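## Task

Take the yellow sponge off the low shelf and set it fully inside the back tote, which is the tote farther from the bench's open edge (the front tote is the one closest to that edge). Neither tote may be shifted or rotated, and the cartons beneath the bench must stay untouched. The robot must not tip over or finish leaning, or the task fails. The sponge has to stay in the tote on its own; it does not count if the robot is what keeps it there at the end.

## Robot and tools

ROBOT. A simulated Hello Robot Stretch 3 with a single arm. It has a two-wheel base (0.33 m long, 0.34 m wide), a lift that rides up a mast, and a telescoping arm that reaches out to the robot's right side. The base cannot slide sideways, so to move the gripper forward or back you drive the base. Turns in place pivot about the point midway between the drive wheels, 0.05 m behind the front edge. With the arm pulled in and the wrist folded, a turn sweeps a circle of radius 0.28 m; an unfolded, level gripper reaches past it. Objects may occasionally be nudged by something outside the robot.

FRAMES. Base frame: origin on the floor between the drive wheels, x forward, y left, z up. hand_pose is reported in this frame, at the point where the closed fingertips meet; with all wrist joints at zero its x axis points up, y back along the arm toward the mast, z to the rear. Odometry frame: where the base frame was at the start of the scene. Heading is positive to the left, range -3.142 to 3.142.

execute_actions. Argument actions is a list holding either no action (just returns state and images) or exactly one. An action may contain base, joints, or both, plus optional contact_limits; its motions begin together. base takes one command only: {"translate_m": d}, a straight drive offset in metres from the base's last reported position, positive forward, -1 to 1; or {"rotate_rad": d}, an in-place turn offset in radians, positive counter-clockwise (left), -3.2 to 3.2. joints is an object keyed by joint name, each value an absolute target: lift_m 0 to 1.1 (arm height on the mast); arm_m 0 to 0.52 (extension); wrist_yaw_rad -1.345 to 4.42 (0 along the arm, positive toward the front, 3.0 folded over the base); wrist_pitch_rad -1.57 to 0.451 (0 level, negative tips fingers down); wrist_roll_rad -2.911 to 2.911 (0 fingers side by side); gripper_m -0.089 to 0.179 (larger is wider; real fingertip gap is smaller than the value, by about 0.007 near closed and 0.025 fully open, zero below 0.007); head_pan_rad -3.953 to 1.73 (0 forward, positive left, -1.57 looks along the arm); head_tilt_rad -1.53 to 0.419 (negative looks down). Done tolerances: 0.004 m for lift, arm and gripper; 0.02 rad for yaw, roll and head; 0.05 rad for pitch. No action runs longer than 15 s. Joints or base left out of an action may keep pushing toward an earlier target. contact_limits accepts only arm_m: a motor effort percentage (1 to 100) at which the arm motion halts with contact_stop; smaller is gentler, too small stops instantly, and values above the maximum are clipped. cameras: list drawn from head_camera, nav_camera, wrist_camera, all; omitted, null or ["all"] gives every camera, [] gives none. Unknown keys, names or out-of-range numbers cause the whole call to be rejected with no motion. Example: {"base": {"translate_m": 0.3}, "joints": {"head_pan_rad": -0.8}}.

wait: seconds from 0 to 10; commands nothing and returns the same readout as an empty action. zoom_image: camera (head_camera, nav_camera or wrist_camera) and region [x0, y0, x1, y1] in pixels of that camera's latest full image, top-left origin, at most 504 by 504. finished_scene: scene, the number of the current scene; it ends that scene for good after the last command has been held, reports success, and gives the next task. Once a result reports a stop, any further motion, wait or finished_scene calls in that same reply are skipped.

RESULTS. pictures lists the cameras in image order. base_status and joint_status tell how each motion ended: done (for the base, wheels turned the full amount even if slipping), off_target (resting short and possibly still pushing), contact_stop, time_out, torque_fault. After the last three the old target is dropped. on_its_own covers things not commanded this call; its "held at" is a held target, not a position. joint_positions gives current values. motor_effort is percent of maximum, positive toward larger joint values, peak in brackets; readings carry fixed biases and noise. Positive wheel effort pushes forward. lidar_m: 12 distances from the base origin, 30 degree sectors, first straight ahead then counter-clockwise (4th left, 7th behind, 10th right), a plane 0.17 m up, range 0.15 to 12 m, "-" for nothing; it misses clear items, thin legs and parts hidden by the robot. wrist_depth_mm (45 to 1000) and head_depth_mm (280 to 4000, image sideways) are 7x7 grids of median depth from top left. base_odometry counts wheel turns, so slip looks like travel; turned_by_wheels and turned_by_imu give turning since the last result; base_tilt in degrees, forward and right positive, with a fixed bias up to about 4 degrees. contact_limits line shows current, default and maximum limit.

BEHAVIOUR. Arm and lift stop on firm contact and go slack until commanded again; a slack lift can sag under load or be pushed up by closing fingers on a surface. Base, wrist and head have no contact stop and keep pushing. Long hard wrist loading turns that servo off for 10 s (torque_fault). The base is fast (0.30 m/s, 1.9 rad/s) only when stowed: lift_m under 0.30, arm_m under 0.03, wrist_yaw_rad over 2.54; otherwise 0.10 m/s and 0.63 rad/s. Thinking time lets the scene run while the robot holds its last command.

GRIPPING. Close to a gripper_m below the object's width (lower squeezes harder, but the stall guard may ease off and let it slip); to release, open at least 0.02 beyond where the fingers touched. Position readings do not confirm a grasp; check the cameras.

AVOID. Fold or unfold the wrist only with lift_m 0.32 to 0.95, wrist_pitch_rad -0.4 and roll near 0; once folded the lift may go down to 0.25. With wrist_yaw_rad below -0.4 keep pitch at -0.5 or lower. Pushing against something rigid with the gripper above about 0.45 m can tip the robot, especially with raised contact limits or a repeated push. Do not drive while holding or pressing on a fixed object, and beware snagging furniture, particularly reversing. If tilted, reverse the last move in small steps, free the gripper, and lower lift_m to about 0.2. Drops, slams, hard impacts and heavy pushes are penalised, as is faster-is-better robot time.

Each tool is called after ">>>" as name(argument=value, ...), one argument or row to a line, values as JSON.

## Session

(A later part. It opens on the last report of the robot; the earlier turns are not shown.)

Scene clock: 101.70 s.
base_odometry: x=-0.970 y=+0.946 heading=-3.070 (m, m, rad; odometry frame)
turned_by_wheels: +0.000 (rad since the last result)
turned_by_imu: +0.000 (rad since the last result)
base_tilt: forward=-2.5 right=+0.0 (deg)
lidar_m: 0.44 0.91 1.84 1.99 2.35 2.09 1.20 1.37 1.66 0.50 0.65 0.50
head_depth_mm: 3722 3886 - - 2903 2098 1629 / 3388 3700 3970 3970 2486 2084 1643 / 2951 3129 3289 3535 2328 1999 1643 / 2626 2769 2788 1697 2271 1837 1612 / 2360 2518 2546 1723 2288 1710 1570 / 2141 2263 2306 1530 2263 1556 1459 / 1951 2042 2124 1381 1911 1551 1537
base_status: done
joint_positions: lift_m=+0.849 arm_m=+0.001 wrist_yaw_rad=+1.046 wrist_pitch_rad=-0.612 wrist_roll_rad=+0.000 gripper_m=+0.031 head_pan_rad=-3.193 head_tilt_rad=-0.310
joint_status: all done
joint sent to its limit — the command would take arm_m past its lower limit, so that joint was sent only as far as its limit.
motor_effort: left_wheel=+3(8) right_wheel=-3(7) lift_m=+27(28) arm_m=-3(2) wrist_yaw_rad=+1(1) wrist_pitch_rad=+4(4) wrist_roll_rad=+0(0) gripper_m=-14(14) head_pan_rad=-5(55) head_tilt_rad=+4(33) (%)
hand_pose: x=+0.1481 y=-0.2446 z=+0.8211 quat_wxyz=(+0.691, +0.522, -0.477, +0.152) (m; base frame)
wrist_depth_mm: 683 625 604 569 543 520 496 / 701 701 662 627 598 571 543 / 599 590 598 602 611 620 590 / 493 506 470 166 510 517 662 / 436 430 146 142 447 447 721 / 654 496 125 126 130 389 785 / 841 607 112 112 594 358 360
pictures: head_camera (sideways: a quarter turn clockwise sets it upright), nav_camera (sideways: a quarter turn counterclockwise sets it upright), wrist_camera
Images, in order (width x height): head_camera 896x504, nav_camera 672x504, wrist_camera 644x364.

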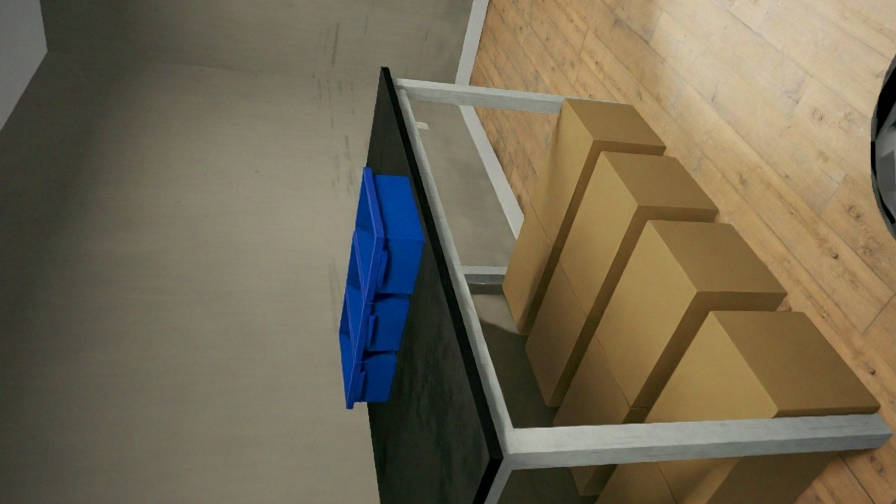

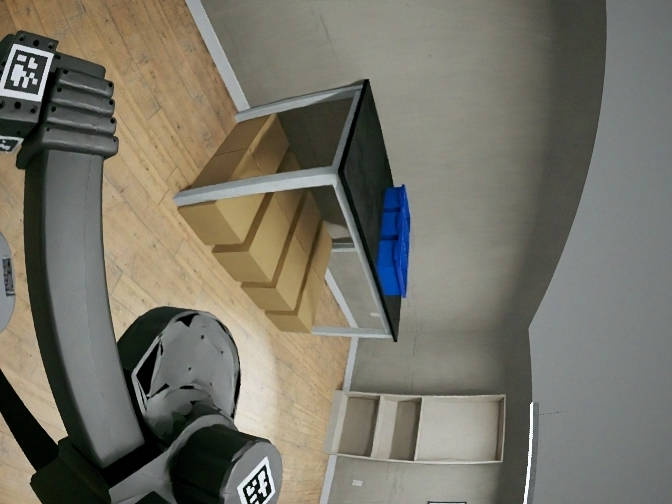

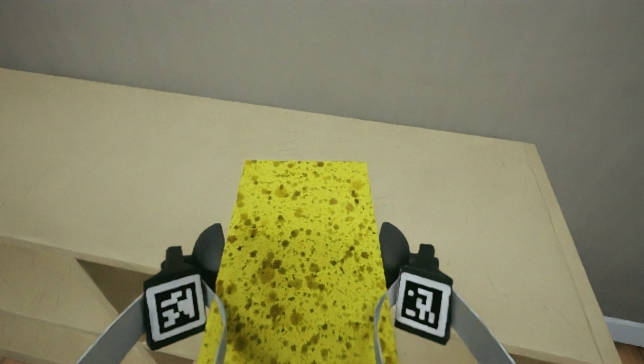

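>>> execute_actions(
  actions=[
    {"base": {"translate_m": -0.8}, "joints": {"lift_m": 1.09, "wrist_yaw_rad": 0.0, "wrist_pitch_rad": -0.3, "head_tilt_rad": -0.45}},
  ],
)

Scene clock: 117.90 s.
base_odometry: x=-0.172 y=+1.004 heading=-3.070 (m, m, rad; odometry frame)
turned_by_wheels: +0.000 (rad since the last result)
turned_by_imu: -0.003 (rad since the last result)
base_tilt: forward=-2.5 right=-0.1 (deg)
lidar_m: 1.23 2.37 2.07 2.03 3.08 0.96 0.52 0.46 1.35 1.52 1.35 0.96
head_depth_mm: - - - - - 1674 1450 / - - - - - 1462 1412 / - - - - - 1398 1282 / - - - - - 1430 1132 / - - - - - 1376 1125 / - - - - - 1336 1180 / - - - - - 1255 1114
base_status: done
joint_positions: lift_m=+1.089 arm_m=+0.001 wrist_yaw_rad=+0.002 wrist_pitch_rad=-0.324 wrist_roll_rad=+0.000 gripper_m=+0.031 head_pan_rad=-3.193 head_tilt_rad=-0.444
joint_status: all done
motor_effort: left_wheel=+3(4) right_wheel=-3(7) lift_m=+27(28) arm_m=-4(3) wrist_yaw_rad=-3(6) wrist_pitch_rad=+9(8) wrist_roll_rad=+0(0) gripper_m=-15(15) head_pan_rad=-5(5) head_tilt_rad=-3(17) (%)
hand_pose: x=-0.0210 y=-0.3816 z=+1.1237 quat_wxyz=(+0.698, +0.115, -0.697, -0.114) (m; base frame)
wrist_depth_mm: 928 - - - - 967 853 / 913 - - - - - 875 / 968 - - - - - 904 / - - - 165 - - 995 / - - 145 143 - - - / - - 125 126 130 - - / - - 112 113 - - -
pictures: head_camera (sideways: a quarter turn clockwise sets it upright), nav_camera (sideways: a quarter turn counterclockwise sets it upright), wrist_camera
Images, in order (width x height): head_camera 896x504, nav_camera 672x504, wrist_camera 644x364.

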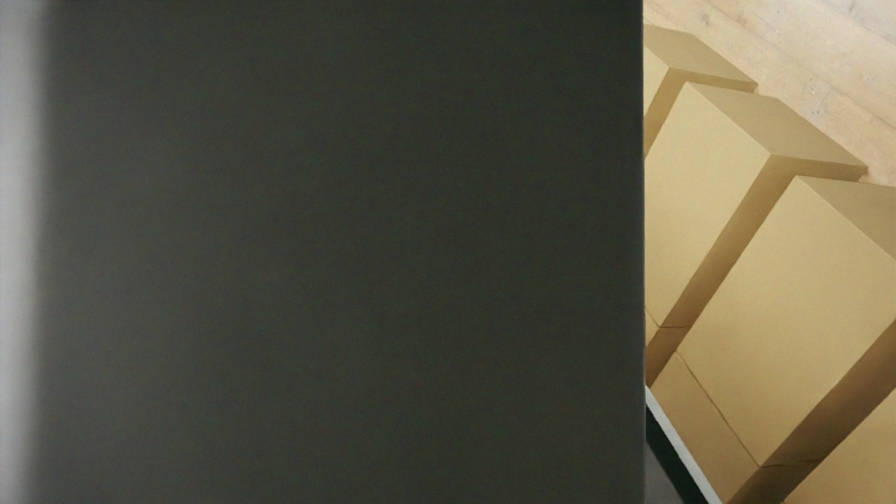

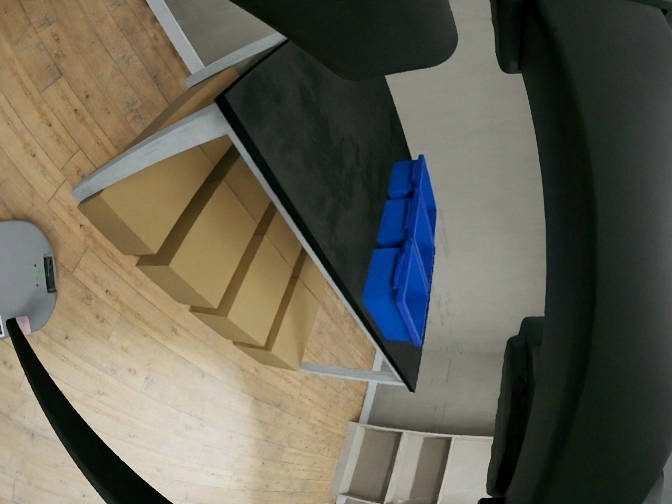

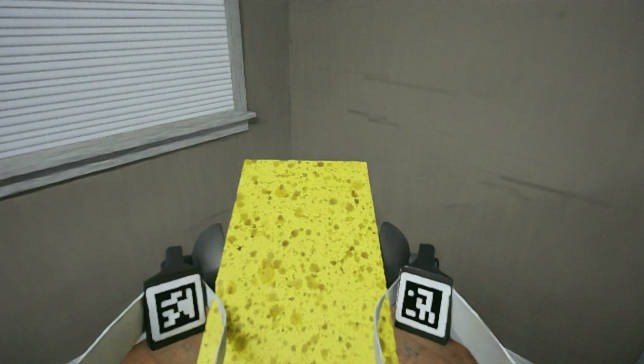

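>>> zoom_image(
  camera="nav_camera",
  region=[300, 130, 480, 410],
)

Region (300, 130, 480, 410) of nav_camera's 672x504 image, scaled by 1.800, with more detail than that image has; it fills the left 324 columns of this view, and the rest is white.

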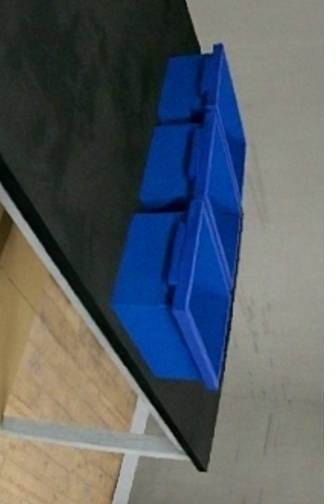

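>>> execute_actions(
  actions=[
    {"base": {"rotate_rad": -0.47}, "joints": {"head_pan_rad": -2.6, "head_tilt_rad": -0.5}},
  ],
  cameras=["nav_camera"],
)

>>> execute_actions(
  actions=[
    {"base": {"translate_m": -0.45}},
  ],
  cameras=["nav_camera", "wrist_camera"],
)

Scene clock: 129.30 s.
base_odometry: x=-0.172 y=+1.004 heading=+2.744 (m, m, rad; odometry frame)
turned_by_wheels: -0.470 (rad since the last result)
turned_by_imu: -0.469 (rad since the last result)
base_tilt: forward=-2.5 right=-0.1 (deg)
lidar_m: 0.96 1.23 2.37 2.04 2.09 3.11 0.86 0.50 0.46 1.35 1.56 1.35
head_depth_mm: - - - - 1581 1478 1391 / - - - - 1661 1327 1325 / - - - - 1618 1380 1145 / - - - - 1520 1324 1114 / - - - 757 682 1317 1142 / - - - 771 625 1344 1082 / - - - 807 646 1232 1073
base_status: done
joint_positions: lift_m=+1.089 arm_m=+0.001 wrist_yaw_rad=+0.002 wrist_pitch_rad=-0.324 wrist_roll_rad=+0.000 gripper_m=+0.031 head_pan_rad=-2.607 head_tilt_rad=-0.494
joint_status: all done
motor_effort: left_wheel=+3(7) right_wheel=-3(6) lift_m=+27(26) arm_m=-3(4) wrist_yaw_rad=-2(3) wrist_pitch_rad=+8(8) wrist_roll_rad=+0(0) gripper_m=-14(15) head_pan_rad=+5(50) head_tilt_rad=-2(11) (%)
hand_pose: x=-0.0211 y=-0.3816 z=+1.1237 quat_wxyz=(+0.698, +0.115, -0.697, -0.114) (m; base frame)
wrist_depth_mm: - - - - 967 905 891 / - - - - - - 924 / - - - - - - 969 / - - - 166 - 711 730 / - - 146 144 - 550 563 / - - 125 126 129 450 448 / - - 112 112 - 388 381
pictures: nav_camera (sideways: a quarter turn counterclockwise sets it upright)
Images, in order (width x height): nav_camera 672x504.

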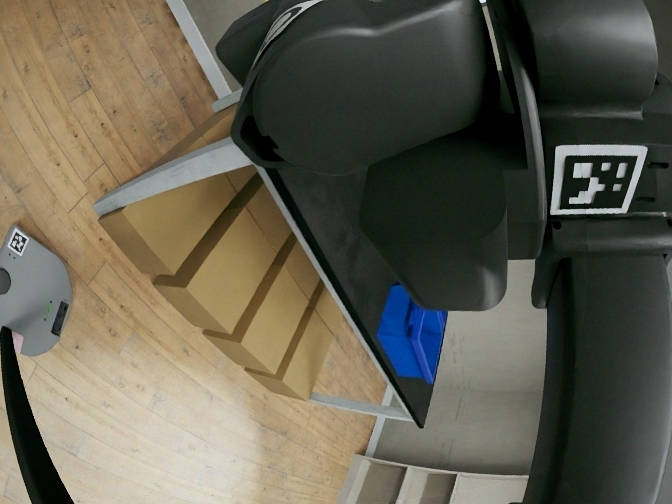

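Scene clock: 134.73 s.
base_odometry: x=+0.243 y=+0.830 heading=+2.744 (m, m, rad; odometry frame)
turned_by_wheels: +0.000 (rad since the last result)
turned_by_imu: -0.001 (rad since the last result)
base_tilt: forward=-2.5 right=-0.2 (deg)
lidar_m: 1.41 1.65 2.52 1.99 2.21 2.71 0.62 0.36 0.31 0.31 0.36 1.78
head_depth_mm: - - - - 1996 1338 1278 / - - - - 1928 1337 1160 / - - - - 599 1324 1090 / - - - - 534 1218 1092 / - - - 688 496 509 1117 / - - - 616 531 492 1059 / - - - 587 589 474 437
base_status: done
joint_positions: lift_m=+1.089 arm_m=+0.001 wrist_yaw_rad=+0.002 wrist_pitch_rad=-0.324 wrist_roll_rad=+0.000 gripper_m=+0.031 head_pan_rad=-2.607 head_tilt_rad=-0.494
joint_status: not commanded
motor_effort: left_wheel=+4(4) right_wheel=-3(6) lift_m=+27(27) arm_m=-3(3) wrist_yaw_rad=-2(2) wrist_pitch_rad=+9(9) wrist_roll_rad=+0(0) gripper_m=-15(15) head_pan_rad=+5(4) head_tilt_rad=-3(3) (%)
hand_pose: x=-0.0211 y=-0.3816 z=+1.1237 quat_wxyz=(+0.698, +0.115, -0.697, -0.114) (m; base frame)
wrist_depth_mm: - - 988 934 881 830 780 / - - - - 919 860 815 / - - - - 976 899 837 / - - - 167 703 710 567 / - - 146 143 552 553 505 / - 470 125 126 130 448 446 / - 359 112 112 352 379 380
pictures: nav_camera (sideways: a quarter turn counterclockwise sets it upright), wrist_camera
Images, in order (width x height): nav_camera 672x504, wrist_camera 644x364.

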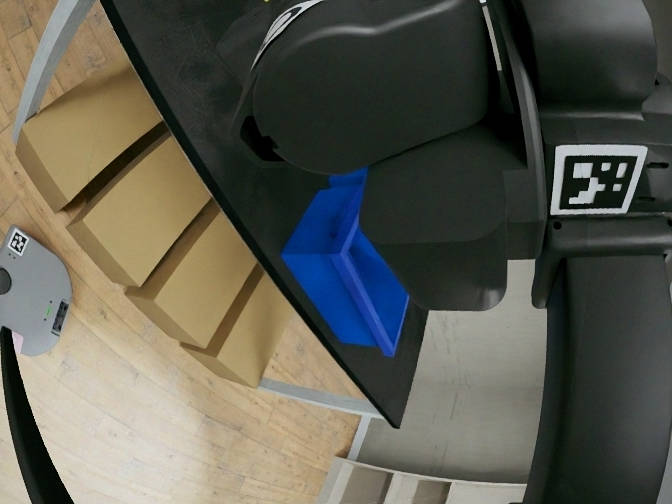

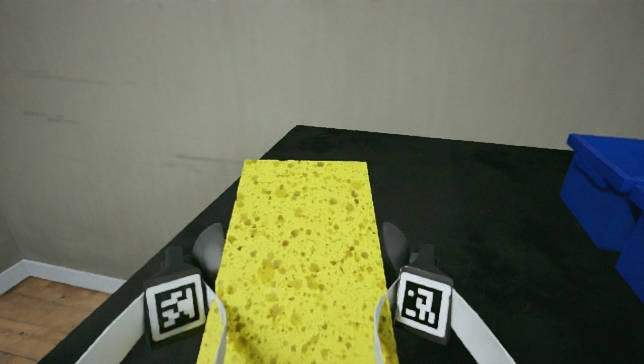

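>>> execute_actions(
  actions=[
    {"base": {"rotate_rad": -0.15}},
  ],
  cameras=[],
)

>>> execute_actions(
  actions=[
    {"base": {"translate_m": -0.3}},
  ],
  cameras=["nav_camera", "wrist_camera"],
)

Scene clock: 138.00 s.
base_odometry: x=+0.243 y=+0.830 heading=+2.594 (m, m, rad; odometry frame)
turned_by_wheels: -0.150 (rad since the last result)
turned_by_imu: -0.150 (rad since the last result)
base_tilt: forward=-2.4 right=-0.2 (deg)
lidar_m: 1.41 1.64 2.54 1.99 2.06 2.71 0.85 0.40 0.32 0.31 0.34 1.80
head_depth_mm: - - - - 1940 1683 1386 / - - - - 2069 1356 1322 / - - - - 1991 1331 1147 / - - - - 626 1344 1088 / - - - 744 551 1239 1085 / - - - 695 486 504 1100 / - - - 624 482 475 1102
base_status: done
joint_positions: lift_m=+1.089 arm_m=+0.001 wrist_yaw_rad=+0.002 wrist_pitch_rad=-0.324 wrist_roll_rad=+0.000 gripper_m=+0.031 head_pan_rad=-2.607 head_tilt_rad=-0.494
joint_status: not commanded
motor_effort: left_wheel=+3(7) right_wheel=-2(6) lift_m=+27(27) arm_m=-4(3) wrist_yaw_rad=-2(2) wrist_pitch_rad=+9(8) wrist_roll_rad=+0(0) gripper_m=-14(14) head_pan_rad=+5(5) head_tilt_rad=-4(3) (%)
hand_pose: x=-0.0211 y=-0.3816 z=+1.1237 quat_wxyz=(+0.698, +0.115, -0.697, -0.114) (m; base frame)
wrist_depth_mm: 961 970 929 889 865 838 841 / - - 995 954 912 918 888 / - - - - 962 953 668 / - - 643 165 714 595 485 / - 544 147 143 539 528 398 / - 437 125 126 129 451 374 / 367 358 112 112 355 380 371
pictures: none
No camera images: the call's "cameras" was empty. Leave "cameras" out to get every camera's image.

Scene clock: 141.93 s.
base_odometry: x=+0.499 y=+0.673 heading=+2.594 (m, m, rad; odometry frame)
turned_by_wheels: +0.000 (rad since the last result)
turned_by_imu: -0.001 (rad since the last result)
base_tilt: forward=-2.5 right=-0.2 (deg)
lidar_m: 1.71 1.92 2.58 1.97 2.10 2.43 0.76 0.35 0.28 0.28 0.30 0.45
head_depth_mm: - - - - 1987 1698 1383 / - - - - 999 1115 1324 / - - - - 688 1677 1096 / - - - - 631 1282 1092 / - - - 760 628 527 1086 / - - - 774 624 477 1110 / - - - 809 648 416 419
base_status: done
joint_positions: lift_m=+1.089 arm_m=+0.001 wrist_yaw_rad=+0.002 wrist_pitch_rad=-0.324 wrist_roll_rad=+0.000 gripper_m=+0.031 head_pan_rad=-2.607 head_tilt_rad=-0.494
joint_status: not commanded
motor_effort: left_wheel=+3(4) right_wheel=-2(6) lift_m=+27(27) arm_m=-3(3) wrist_yaw_rad=-1(2) wrist_pitch_rad=+9(9) wrist_roll_rad=+0(0) gripper_m=-14(15) head_pan_rad=+5(5) head_tilt_rad=-3(3) (%)
hand_pose: x=-0.0211 y=-0.3816 z=+1.1237 quat_wxyz=(+0.698, +0.115, -0.697, -0.114) (m; base frame)
wrist_depth_mm: 942 915 865 883 832 836 804 / - 966 943 917 894 877 875 / - 965 980 933 658 879 883 / 682 670 621 166 478 470 730 / 517 531 146 143 494 479 399 / 431 427 125 126 129 280 291 / 360 357 112 112 301 287 281
pictures: nav_camera (sideways: a quarter turn counterclockwise sets it upright), wrist_camera
Images, in order (width x height): nav_camera 672x504, wrist_camera 644x364.

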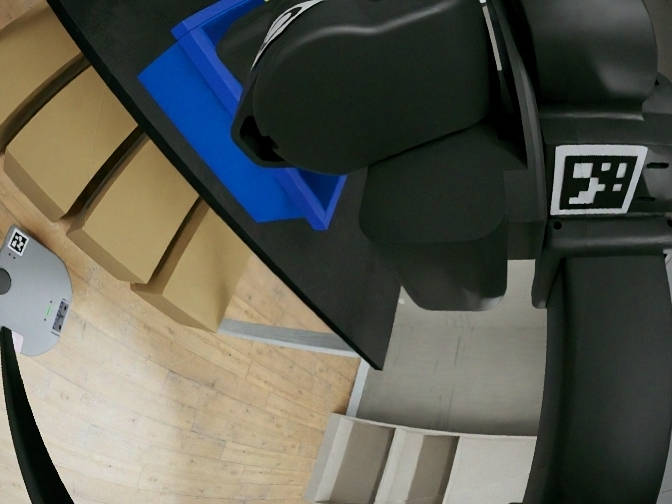

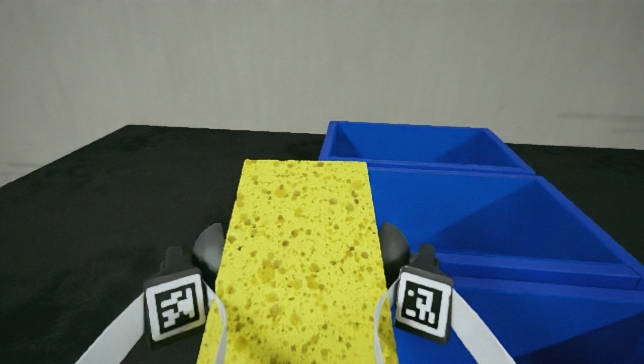

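>>> execute_actions(
  actions=[
    {"base": {"translate_m": -0.08}},
  ],
  cameras=[],
)

>>> execute_actions(
  actions=[
    {"base": {"rotate_rad": -0.12}, "joints": {"wrist_pitch_rad": -0.5}},
  ],
  cameras=["nav_camera", "wrist_camera"],
)

Scene clock: 149.13 s.
base_odometry: x=+0.568 y=+0.632 heading=+2.594 (m, m, rad; odometry frame)
turned_by_wheels: +0.000 (rad since the last result)
turned_by_imu: +0.000 (rad since the last result)
base_tilt: forward=-2.5 right=-0.1 (deg)
lidar_m: 1.78 2.00 2.60 1.97 2.10 2.36 0.73 0.34 0.27 0.27 0.29 0.46
head_depth_mm: - - - - 1997 1705 1389 / - - - - 898 1543 1352 / - - - - 665 1634 1079 / - - - - 632 1569 1087 / - - - 760 625 510 1084 / - - - 776 625 491 1030 / - - - 806 646 476 414
base_status: done
joint_positions: lift_m=+1.089 arm_m=+0.001 wrist_yaw_rad=+0.002 wrist_pitch_rad=-0.324 wrist_roll_rad=+0.000 gripper_m=+0.031 head_pan_rad=-2.607 head_tilt_rad=-0.494
joint_status: not commanded
motor_effort: left_wheel=+3(4) right_wheel=-2(6) lift_m=+27(27) arm_m=-3(4) wrist_yaw_rad=-2(1) wrist_pitch_rad=+9(9) wrist_roll_rad=+0(0) gripper_m=-14(15) head_pan_rad=+6(4) head_tilt_rad=-3(3) (%)
hand_pose: x=-0.0211 y=-0.3816 z=+1.1237 quat_wxyz=(+0.698, +0.115, -0.697, -0.114) (m; base frame)
wrist_depth_mm: 901 893 870 853 814 817 807 / 964 968 936 936 873 837 847 / - 964 944 671 657 915 924 / 678 714 619 165 467 679 745 / 517 531 146 143 486 423 557 / 429 431 125 126 130 294 448 / 364 242 112 112 291 272 358
pictures: none
No camera images: the call's "cameras" was empty. Leave "cameras" out to get every camera's image.

Scene clock: 150.17 s.
base_odometry: x=+0.568 y=+0.632 heading=+2.474 (m, m, rad; odometry frame)
turned_by_wheels: -0.120 (rad since the last result)
turned_by_imu: -0.120 (rad since the last result)
base_tilt: forward=-2.6 right=-0.2 (deg)
lidar_m: 1.79 1.99 2.65 1.97 2.03 2.68 2.31 0.38 0.28 0.27 0.28 0.38
head_depth_mm: - - - - 2021 1690 1387 / - - - - 2062 1679 1380 / - - - - 923 1048 1308 / - - - - 684 1676 1078 / - - - 761 630 1549 1090 / - - - 775 626 507 1075 / - - - 801 646 476 438
base_status: done
joint_positions: lift_m=+1.089 arm_m=+0.001 wrist_yaw_rad=+0.002 wrist_pitch_rad=-0.512 wrist_roll_rad=+0.000 gripper_m=+0.031 head_pan_rad=-2.607 head_tilt_rad=-0.494
joint_status: all done
motor_effort: left_wheel=+3(7) right_wheel=-3(6) lift_m=+27(27) arm_m=-3(3) wrist_yaw_rad=-2(2) wrist_pitch_rad=+5(7) wrist_roll_rad=+0(0) gripper_m=-14(15) head_pan_rad=+4(5) head_tilt_rad=-3(3) (%)
hand_pose: x=-0.0212 y=-0.3579 z=+1.0815 quat_wxyz=(+0.684, +0.180, -0.684, -0.179) (m; base frame)
wrist_depth_mm: 861 856 861 898 887 890 905 / 726 773 464 471 627 804 853 / 575 568 462 480 467 633 622 / 467 299 274 166 302 496 504 / 397 279 145 143 291 281 423 / 217 267 125 126 129 242 360 / 199 290 112 112 293 211 307
pictures: nav_camera (sideways: a quarter turn counterclockwise sets it upright), wrist_camera
Images, in order (width x height): nav_camera 672x504, wrist_camera 644x364.

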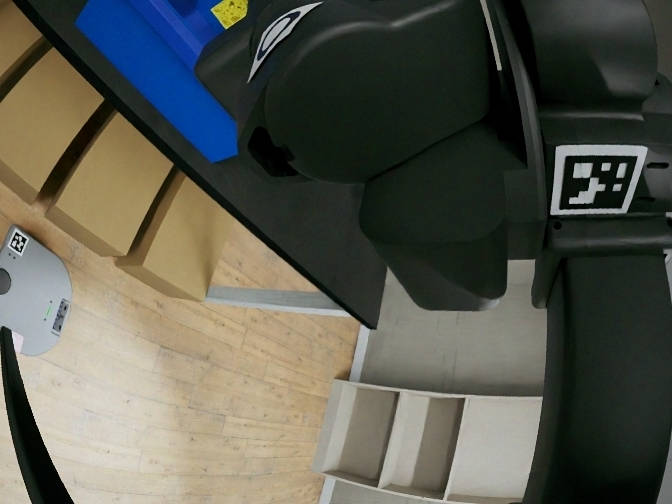

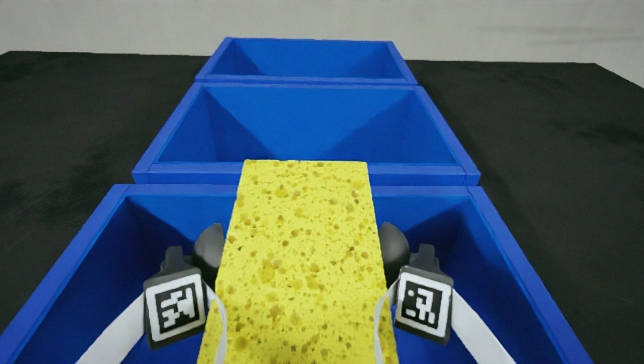

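>>> execute_actions(
  actions=[
    {"joints": {"lift_m": 1.097, "wrist_pitch_rad": -0.35, "arm_m": 0.44}},
  ],
  cameras=["wrist_camera"],
)

Scene clock: 160.17 s.
base_odometry: x=+0.568 y=+0.632 heading=+2.474 (m, m, rad; odometry frame)
turned_by_wheels: +0.000 (rad since the last result)
turned_by_imu: +0.000 (rad since the last result)
base_tilt: forward=-2.5 right=-0.1 (deg)
lidar_m: 1.79 2.00 2.66 1.97 2.03 2.69 2.30 0.38 0.28 0.27 0.28 0.38
head_depth_mm: - - - - 2171 1697 1382 / - - - 2637 2129 1696 1388 / - - - 794 925 1056 1312 / - - - 822 685 1683 1085 / - - - 818 628 1558 1081 / - - - 849 625 507 1080 / - - - 848 621 491 439
base_status: not commanded
joint_positions: lift_m=+1.096 arm_m=+0.440 wrist_yaw_rad=+0.001 wrist_pitch_rad=-0.374 wrist_roll_rad=+0.000 gripper_m=+0.031 head_pan_rad=-2.607 head_tilt_rad=-0.494
joint_status: all done
motor_effort: left_wheel=+3(3) right_wheel=-3(3) lift_m=+27(27) arm_m=+2(2) wrist_yaw_rad=-1(2) wrist_pitch_rad=+8(8) wrist_roll_rad=+0(0) gripper_m=-15(15) head_pan_rad=+5(5) head_tilt_rad=-4(3) (%)
hand_pose: x=-0.0213 y=-0.8145 z=+1.1192 quat_wxyz=(+0.695, +0.132, -0.694, -0.131) (m; base frame)
wrist_depth_mm: 451 454 453 459 465 461 468 / 485 486 491 482 498 499 503 / 520 522 525 524 527 538 546 / 543 563 559 165 581 582 581 / 489 498 146 143 512 518 521 / 408 265 125 126 130 398 430 / 340 282 112 112 314 238 365
pictures: wrist_camera
Images, in order (width x height): wrist_camera 644x364.

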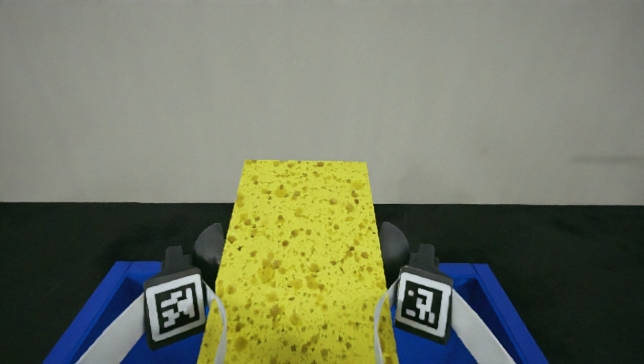

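>>> execute_actions(
  actions=[
    {"joints": {"wrist_pitch_rad": -0.77, "arm_m": 0.515}},
  ],
  cameras=["wrist_camera", "nav_camera"],
)

Scene clock: 164.40 s.
base_odometry: x=+0.568 y=+0.632 heading=+2.474 (m, m, rad; odometry frame)
turned_by_wheels: +0.000 (rad since the last result)
turned_by_imu: +0.000 (rad since the last result)
base_tilt: forward=-2.3 right=-0.1 (deg)
lidar_m: 1.79 1.99 2.66 1.97 2.02 2.68 2.31 0.38 0.28 0.27 0.28 0.38
head_depth_mm: - - - - 2166 1700 1391 / - - - 2542 2161 1675 1398 / - - - 793 917 1052 1319 / - - - 820 683 1664 1088 / - - - 815 627 1558 1092 / - - - 854 624 507 1084 / - - - 848 620 489 438
base_status: not commanded
joint_positions: lift_m=+1.097 arm_m=+0.515 wrist_yaw_rad=+0.001 wrist_pitch_rad=-0.778 wrist_roll_rad=+0.000 gripper_m=+0.031 head_pan_rad=-2.607 head_tilt_rad=-0.494
joint_status: all done
motor_effort: left_wheel=+3(3) right_wheel=-2(3) lift_m=+24(27) arm_m=+3(2) wrist_yaw_rad=-1(1) wrist_pitch_rad=+3(8) wrist_roll_rad=+0(0) gripper_m=-14(14) head_pan_rad=+5(5) head_tilt_rad=-3(3) (%)
hand_pose: x=-0.0214 y=-0.8252 z=+1.0383 quat_wxyz=(+0.655, +0.269, -0.654, -0.268) (m; base frame)
wrist_depth_mm: 450 446 450 451 456 464 457 / 428 430 442 442 451 459 462 / 374 375 381 383 393 400 404 / 195 221 204 171 221 214 355 / 195 261 149 145 262 227 312 / 198 262 126 127 133 227 171 / 199 241 112 112 248 211 154
pictures: nav_camera (sideways: a quarter turn counterclockwise sets it upright), wrist_camera
Images, in order (width x height): nav_camera 672x504, wrist_camera 644x364.

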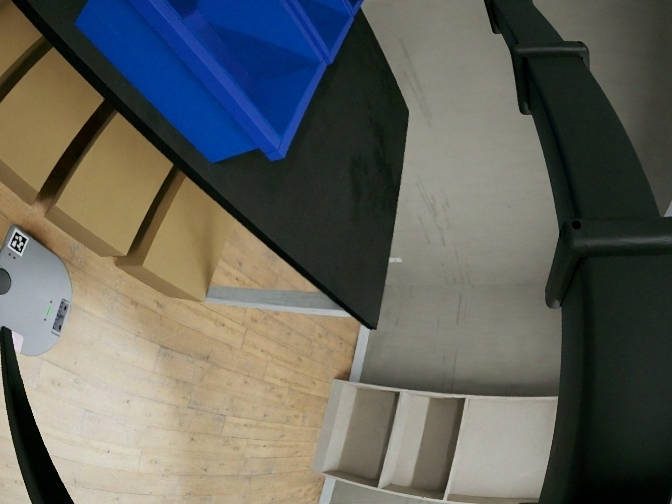

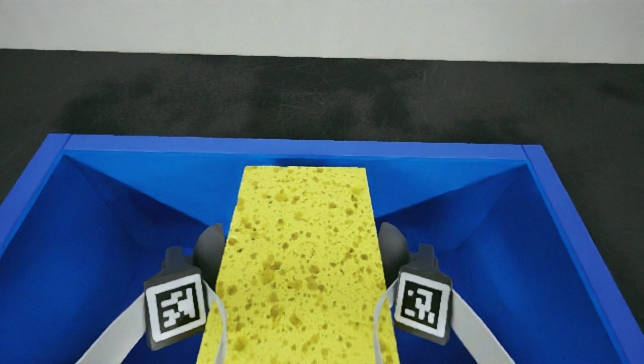

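>>> execute_actions(
  actions=[
    {"joints": {"wrist_pitch_rad": -0.85, "arm_m": 0.518, "lift_m": 1.05}},
  ],
  cameras=["wrist_camera"],
)

Scene clock: 169.70 s.
base_odometry: x=+0.568 y=+0.632 heading=+2.474 (m, m, rad; odometry frame)
turned_by_wheels: +0.000 (rad since the last result)
turned_by_imu: +0.000 (rad since the last result)
base_tilt: forward=-2.5 right=-0.1 (deg)
lidar_m: 1.78 1.99 2.66 1.97 2.02 2.69 2.31 0.38 0.28 0.27 0.28 0.38
head_depth_mm: 2270 2416 2535 - - - - / 2356 2550 2675 - - - 1283 / 2374 2627 2739 - - - 1282 / 2017 2176 2315 - - - 1077 / 1726 1870 1959 - - - 1086 / 1507 1635 - - - 479 1083 / 1360 1438 - - - 475 438
base_status: not commanded
joint_positions: lift_m=+1.051 arm_m=+0.518 wrist_yaw_rad=+0.001 wrist_pitch_rad=-0.857 wrist_roll_rad=+0.000 gripper_m=+0.031 head_pan_rad=-2.607 head_tilt_rad=-0.494
joint_status: all done
motor_effort: left_wheel=+3(3) right_wheel=-2(2) lift_m=+11(23) arm_m=+3(3) wrist_yaw_rad=-1(1) wrist_pitch_rad=+3(3) wrist_roll_rad=+0(0) gripper_m=-14(14) head_pan_rad=+5(5) head_tilt_rad=-3(3) (%)
hand_pose: x=-0.0214 y=-0.8121 z=+0.9797 quat_wxyz=(+0.643, +0.294, -0.643, -0.294) (m; base frame)
wrist_depth_mm: 259 162 359 366 373 382 388 / 171 170 171 170 170 171 162 / 189 202 203 202 202 202 156 / 197 243 229 170 249 228 155 / 199 230 149 145 239 226 155 / 198 212 126 127 132 213 155 / 191 194 111 112 197 200 154
pictures: wrist_camera
Images, in order (width x height): wrist_camera 644x364.

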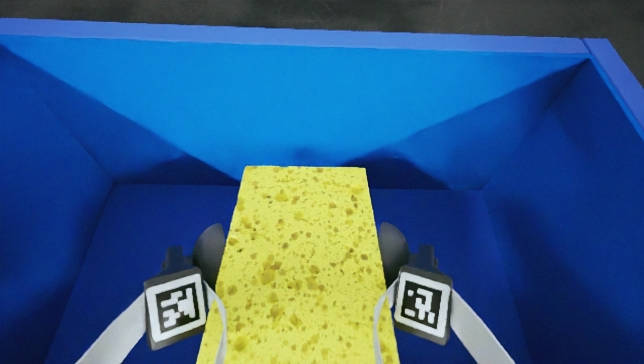

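>>> execute_actions(
  actions=[
    {"joints": {"lift_m": 1.032}},
  ],
  cameras=["wrist_camera", "head_camera"],
)

Scene clock: 172.60 s.
base_odometry: x=+0.568 y=+0.632 heading=+2.474 (m, m, rad; odometry frame)
turned_by_wheels: +0.000 (rad since the last result)
turned_by_imu: +0.000 (rad since the last result)
base_tilt: forward=-2.4 right=-0.1 (deg)
lidar_m: 1.78 1.99 2.66 1.97 2.02 2.69 2.31 0.38 0.28 0.27 0.28 0.38
head_depth_mm: 2245 2385 2580 2741 - - - / 2345 2535 2742 2814 - - - / 2348 2587 2846 3018 - - - / 2008 2174 2382 - - - - / 1723 1866 2004 - - - 1038 / 1531 1631 1747 - - - 1057 / 1375 1454 1516 - - - 438
base_status: not commanded
joint_positions: lift_m=+1.033 arm_m=+0.518 wrist_yaw_rad=+0.001 wrist_pitch_rad=-0.858 wrist_roll_rad=+0.000 gripper_m=+0.031 head_pan_rad=-2.607 head_tilt_rad=-0.494
joint_status: all done
motor_effort: left_wheel=+3(3) right_wheel=-2(3) lift_m=+11(12) arm_m=+2(3) wrist_yaw_rad=-1(1) wrist_pitch_rad=+3(3) wrist_roll_rad=+0(0) gripper_m=-14(14) head_pan_rad=+4(5) head_tilt_rad=-3(4) (%)
hand_pose: x=-0.0214 y=-0.8121 z=+0.9617 quat_wxyz=(+0.643, +0.294, -0.643, -0.294) (m; base frame)
wrist_depth_mm: 148 148 148 148 147 150 149 / 172 171 172 171 171 171 157 / 190 203 203 202 202 202 156 / 197 228 229 170 234 226 156 / 198 212 149 146 220 213 155 / 188 195 126 126 132 198 154 / 179 178 112 112 180 188 154
pictures: head_camera (sideways: a quarter turn clockwise sets it upright), wrist_camera
Images, in order (width x height): head_camera 896x504, wrist_camera 644x364.

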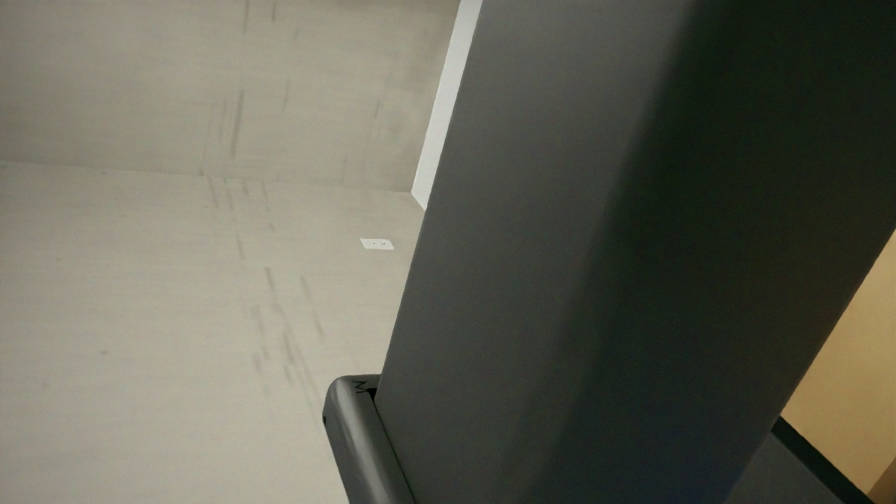

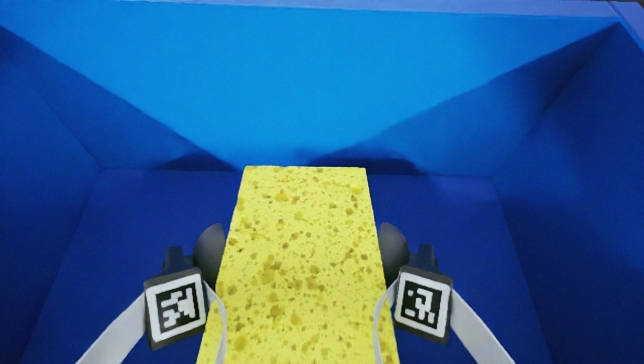

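>>> execute_actions(
  actions=[
    {"joints": {"lift_m": 1.022}},
  ],
  cameras=["wrist_camera"],
)

Scene clock: 174.23 s.
base_odometry: x=+0.568 y=+0.632 heading=+2.474 (m, m, rad; odometry frame)
turned_by_wheels: +0.000 (rad since the last result)
turned_by_imu: +0.000 (rad since the last result)
base_tilt: forward=-2.4 right=-0.2 (deg)
lidar_m: 1.79 1.99 2.66 1.97 2.02 2.68 2.31 0.38 0.28 0.27 0.28 0.38
head_depth_mm: 2256 2401 2542 2704 - - - / 2356 2522 2704 2810 - - - / 2388 2570 2811 3009 - - - / 1990 2194 2369 919 - - - / 1728 1866 2012 962 - - - / 1538 1636 1739 - - - 1029 / 1371 1453 1522 - - - 1001
base_status: not commanded
joint_positions: lift_m=+1.023 arm_m=+0.518 wrist_yaw_rad=+0.001 wrist_pitch_rad=-0.850 wrist_roll_rad=+0.000 gripper_m=+0.031 head_pan_rad=-2.607 head_tilt_rad=-0.494
joint_status: all done
motor_effort: left_wheel=+2(3) right_wheel=-2(2) lift_m=+8(11) arm_m=+2(2) wrist_yaw_rad=-1(1) wrist_pitch_rad=+0(3) wrist_roll_rad=+0(0) gripper_m=-14(14) head_pan_rad=+4(5) head_tilt_rad=-4(3) (%)
hand_pose: x=-0.0214 y=-0.8138 z=+0.9530 quat_wxyz=(+0.644, +0.292, -0.644, -0.292) (m; base frame)
wrist_depth_mm: 147 146 147 146 146 146 144 / 169 169 168 168 169 169 157 / 186 200 200 201 199 199 156 / 195 223 220 170 225 223 155 / 196 204 149 145 210 208 155 / 183 187 126 127 133 193 154 / 172 171 112 112 173 179 154
pictures: wrist_camera
Images, in order (width x height): wrist_camera 644x364.

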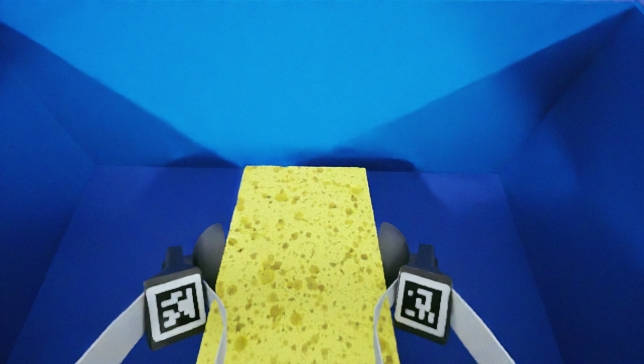

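>>> execute_actions(
  actions=[
    {"joints": {"gripper_m": 0.125}},
  ],
  cameras=["wrist_camera"],
)

Scene clock: 176.20 s.
base_odometry: x=+0.568 y=+0.632 heading=+2.474 (m, m, rad; odometry frame)
turned_by_wheels: +0.000 (rad since the last result)
turned_by_imu: +0.000 (rad since the last result)
base_tilt: forward=-2.5 right=-0.1 (deg)
lidar_m: 1.79 2.00 2.65 1.97 2.03 2.68 2.31 0.38 0.28 0.27 0.28 0.38
head_depth_mm: 2265 2447 2576 2711 - - - / 2346 2513 2713 2810 - - - / 2370 2619 2783 2929 - - - / 1996 2179 2400 915 - - - / 1743 1846 2012 961 - - - / 1522 1640 1747 - - - 1031 / 1364 1446 1516 - - - 1001
base_status: not commanded
joint_positions: lift_m=+1.023 arm_m=+0.518 wrist_yaw_rad=+0.001 wrist_pitch_rad=-0.850 wrist_roll_rad=+0.000 gripper_m=+0.125 head_pan_rad=-2.607 head_tilt_rad=-0.494
joint_status: all done
motor_effort: left_wheel=+3(3) right_wheel=-2(2) lift_m=+8(8) arm_m=+1(2) wrist_yaw_rad=-1(1) wrist_pitch_rad=+0(0) wrist_roll_rad=+0(0) gripper_m=+1(82) head_pan_rad=+5(5) head_tilt_rad=-3(4) (%)
hand_pose: x=-0.0214 y=-0.8138 z=+0.9530 quat_wxyz=(+0.644, +0.292, -0.644, -0.292) (m; base frame)
wrist_depth_mm: 146 146 146 146 146 147 144 / 169 168 169 169 169 169 156 / 186 201 200 199 200 200 156 / 198 222 224 174 225 225 156 / 196 206 199 159 210 208 155 / 185 - 184 145 190 193 154 / - 171 169 134 175 176 154
pictures: wrist_camera
Images, in order (width x height): wrist_camera 644x364.

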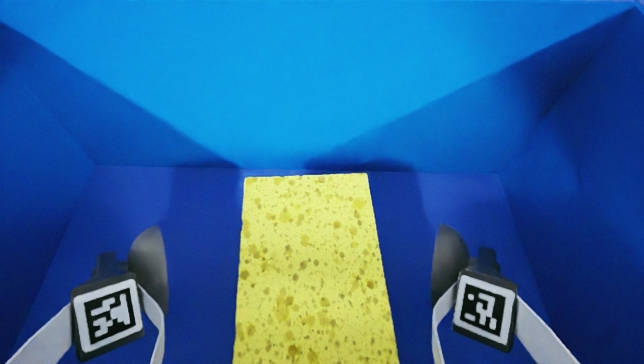

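>>> execute_actions(
  actions=[
    {"joints": {"lift_m": 1.097}},
  ],
  cameras=["wrist_camera"],
)

>>> execute_actions(
  actions=[
    {"joints": {"wrist_pitch_rad": -0.45, "arm_m": 0.4}},
  ],
  cameras=["wrist_camera"],
)

Scene clock: 178.60 s.
base_odometry: x=+0.568 y=+0.632 heading=+2.474 (m, m, rad; odometry frame)
turned_by_wheels: +0.000 (rad since the last result)
turned_by_imu: +0.000 (rad since the last result)
base_tilt: forward=-2.6 right=-0.1 (deg)
lidar_m: 1.78 1.99 2.66 1.97 2.03 2.68 2.31 0.38 0.28 0.27 0.28 0.38
head_depth_mm: - - - - 2168 1704 1390 / - - - 2613 2153 1695 1380 / - - - 793 926 1057 1311 / - - - 816 685 1657 1086 / - - - 816 629 1581 1080 / - - - 853 624 506 1078 / - - - 845 620 489 438
base_status: not commanded
joint_positions: lift_m=+1.096 arm_m=+0.518 wrist_yaw_rad=+0.001 wrist_pitch_rad=-0.856 wrist_roll_rad=+0.000 gripper_m=+0.125 head_pan_rad=-2.607 head_tilt_rad=-0.494
joint_status: all done
motor_effort: left_wheel=+2(3) right_wheel=-2(2) lift_m=+27(29) arm_m=+2(1) wrist_yaw_rad=-1(1) wrist_pitch_rad=+2(2) wrist_roll_rad=+0(0) gripper_m=+1(1) head_pan_rad=+4(4) head_tilt_rad=-3(3) (%)
hand_pose: x=-0.0214 y=-0.8125 z=+1.0258 quat_wxyz=(+0.644, +0.294, -0.643, -0.294) (m; base frame)
wrist_depth_mm: 419 430 436 442 458 454 456 / 377 377 387 395 396 399 410 / 193 203 202 201 203 204 363 / 197 248 248 249 248 227 321 / 197 271 283 238 289 227 169 / 194 - 260 217 265 197 155 / - 235 241 200 246 239 153
pictures: wrist_camera
Images, in order (width x height): wrist_camera 644x364.

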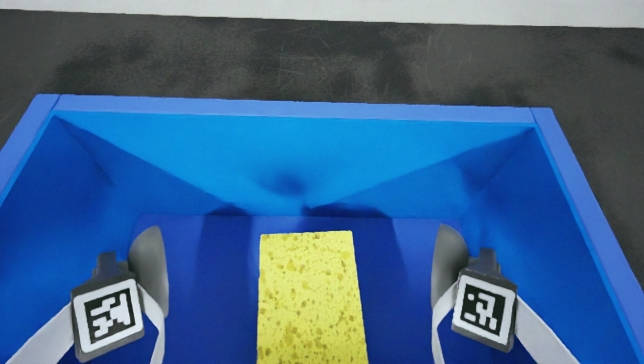

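Scene clock: 180.73 s.
base_odometry: x=+0.568 y=+0.632 heading=+2.474 (m, m, rad; odometry frame)
turned_by_wheels: +0.000 (rad since the last result)
turned_by_imu: +0.000 (rad since the last result)
base_tilt: forward=-2.6 right=-0.1 (deg)
lidar_m: 1.79 1.99 2.66 1.97 2.03 2.69 2.30 0.38 0.28 0.27 0.28 0.38
head_depth_mm: - - - - 2159 1709 1388 / - - - 2625 2146 1686 1391 / - - - 796 919 1052 1325 / - - - 818 687 1670 1092 / - - - 817 628 1547 1084 / - - - 851 622 507 1075 / - - - 846 621 490 438
base_status: not commanded
joint_positions: lift_m=+1.096 arm_m=+0.400 wrist_yaw_rad=+0.001 wrist_pitch_rad=-0.472 wrist_roll_rad=+0.000 gripper_m=+0.125 head_pan_rad=-2.607 head_tilt_rad=-0.494
joint_status: all done
motor_effort: left_wheel=+3(3) right_wheel=-2(2) lift_m=+27(26) arm_m=-3(3) wrist_yaw_rad=-1(1) wrist_pitch_rad=+8(8) wrist_roll_rad=+0(0) gripper_m=+1(0) head_pan_rad=+4(4) head_tilt_rad=-3(3) (%)
hand_pose: x=-0.0213 y=-0.7626 z=+1.0973 quat_wxyz=(+0.688, +0.166, -0.687, -0.165) (m; base frame)
wrist_depth_mm: 494 493 501 506 501 507 512 / 536 531 547 544 550 540 548 / 578 582 603 601 598 596 611 / 506 510 531 527 537 545 555 / 420 306 323 329 325 427 454 / 363 - 354 348 361 365 385 / - 308 318 273 325 243 332
pictures: wrist_camera
Images, in order (width x height): wrist_camera 644x364.

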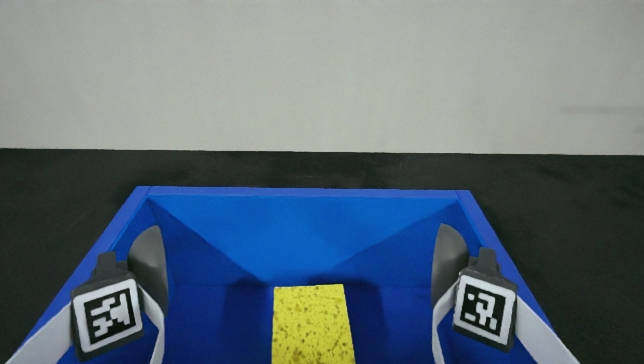

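>>> finished_scene(
  scene=2,
)

The scene is finished: the task was done.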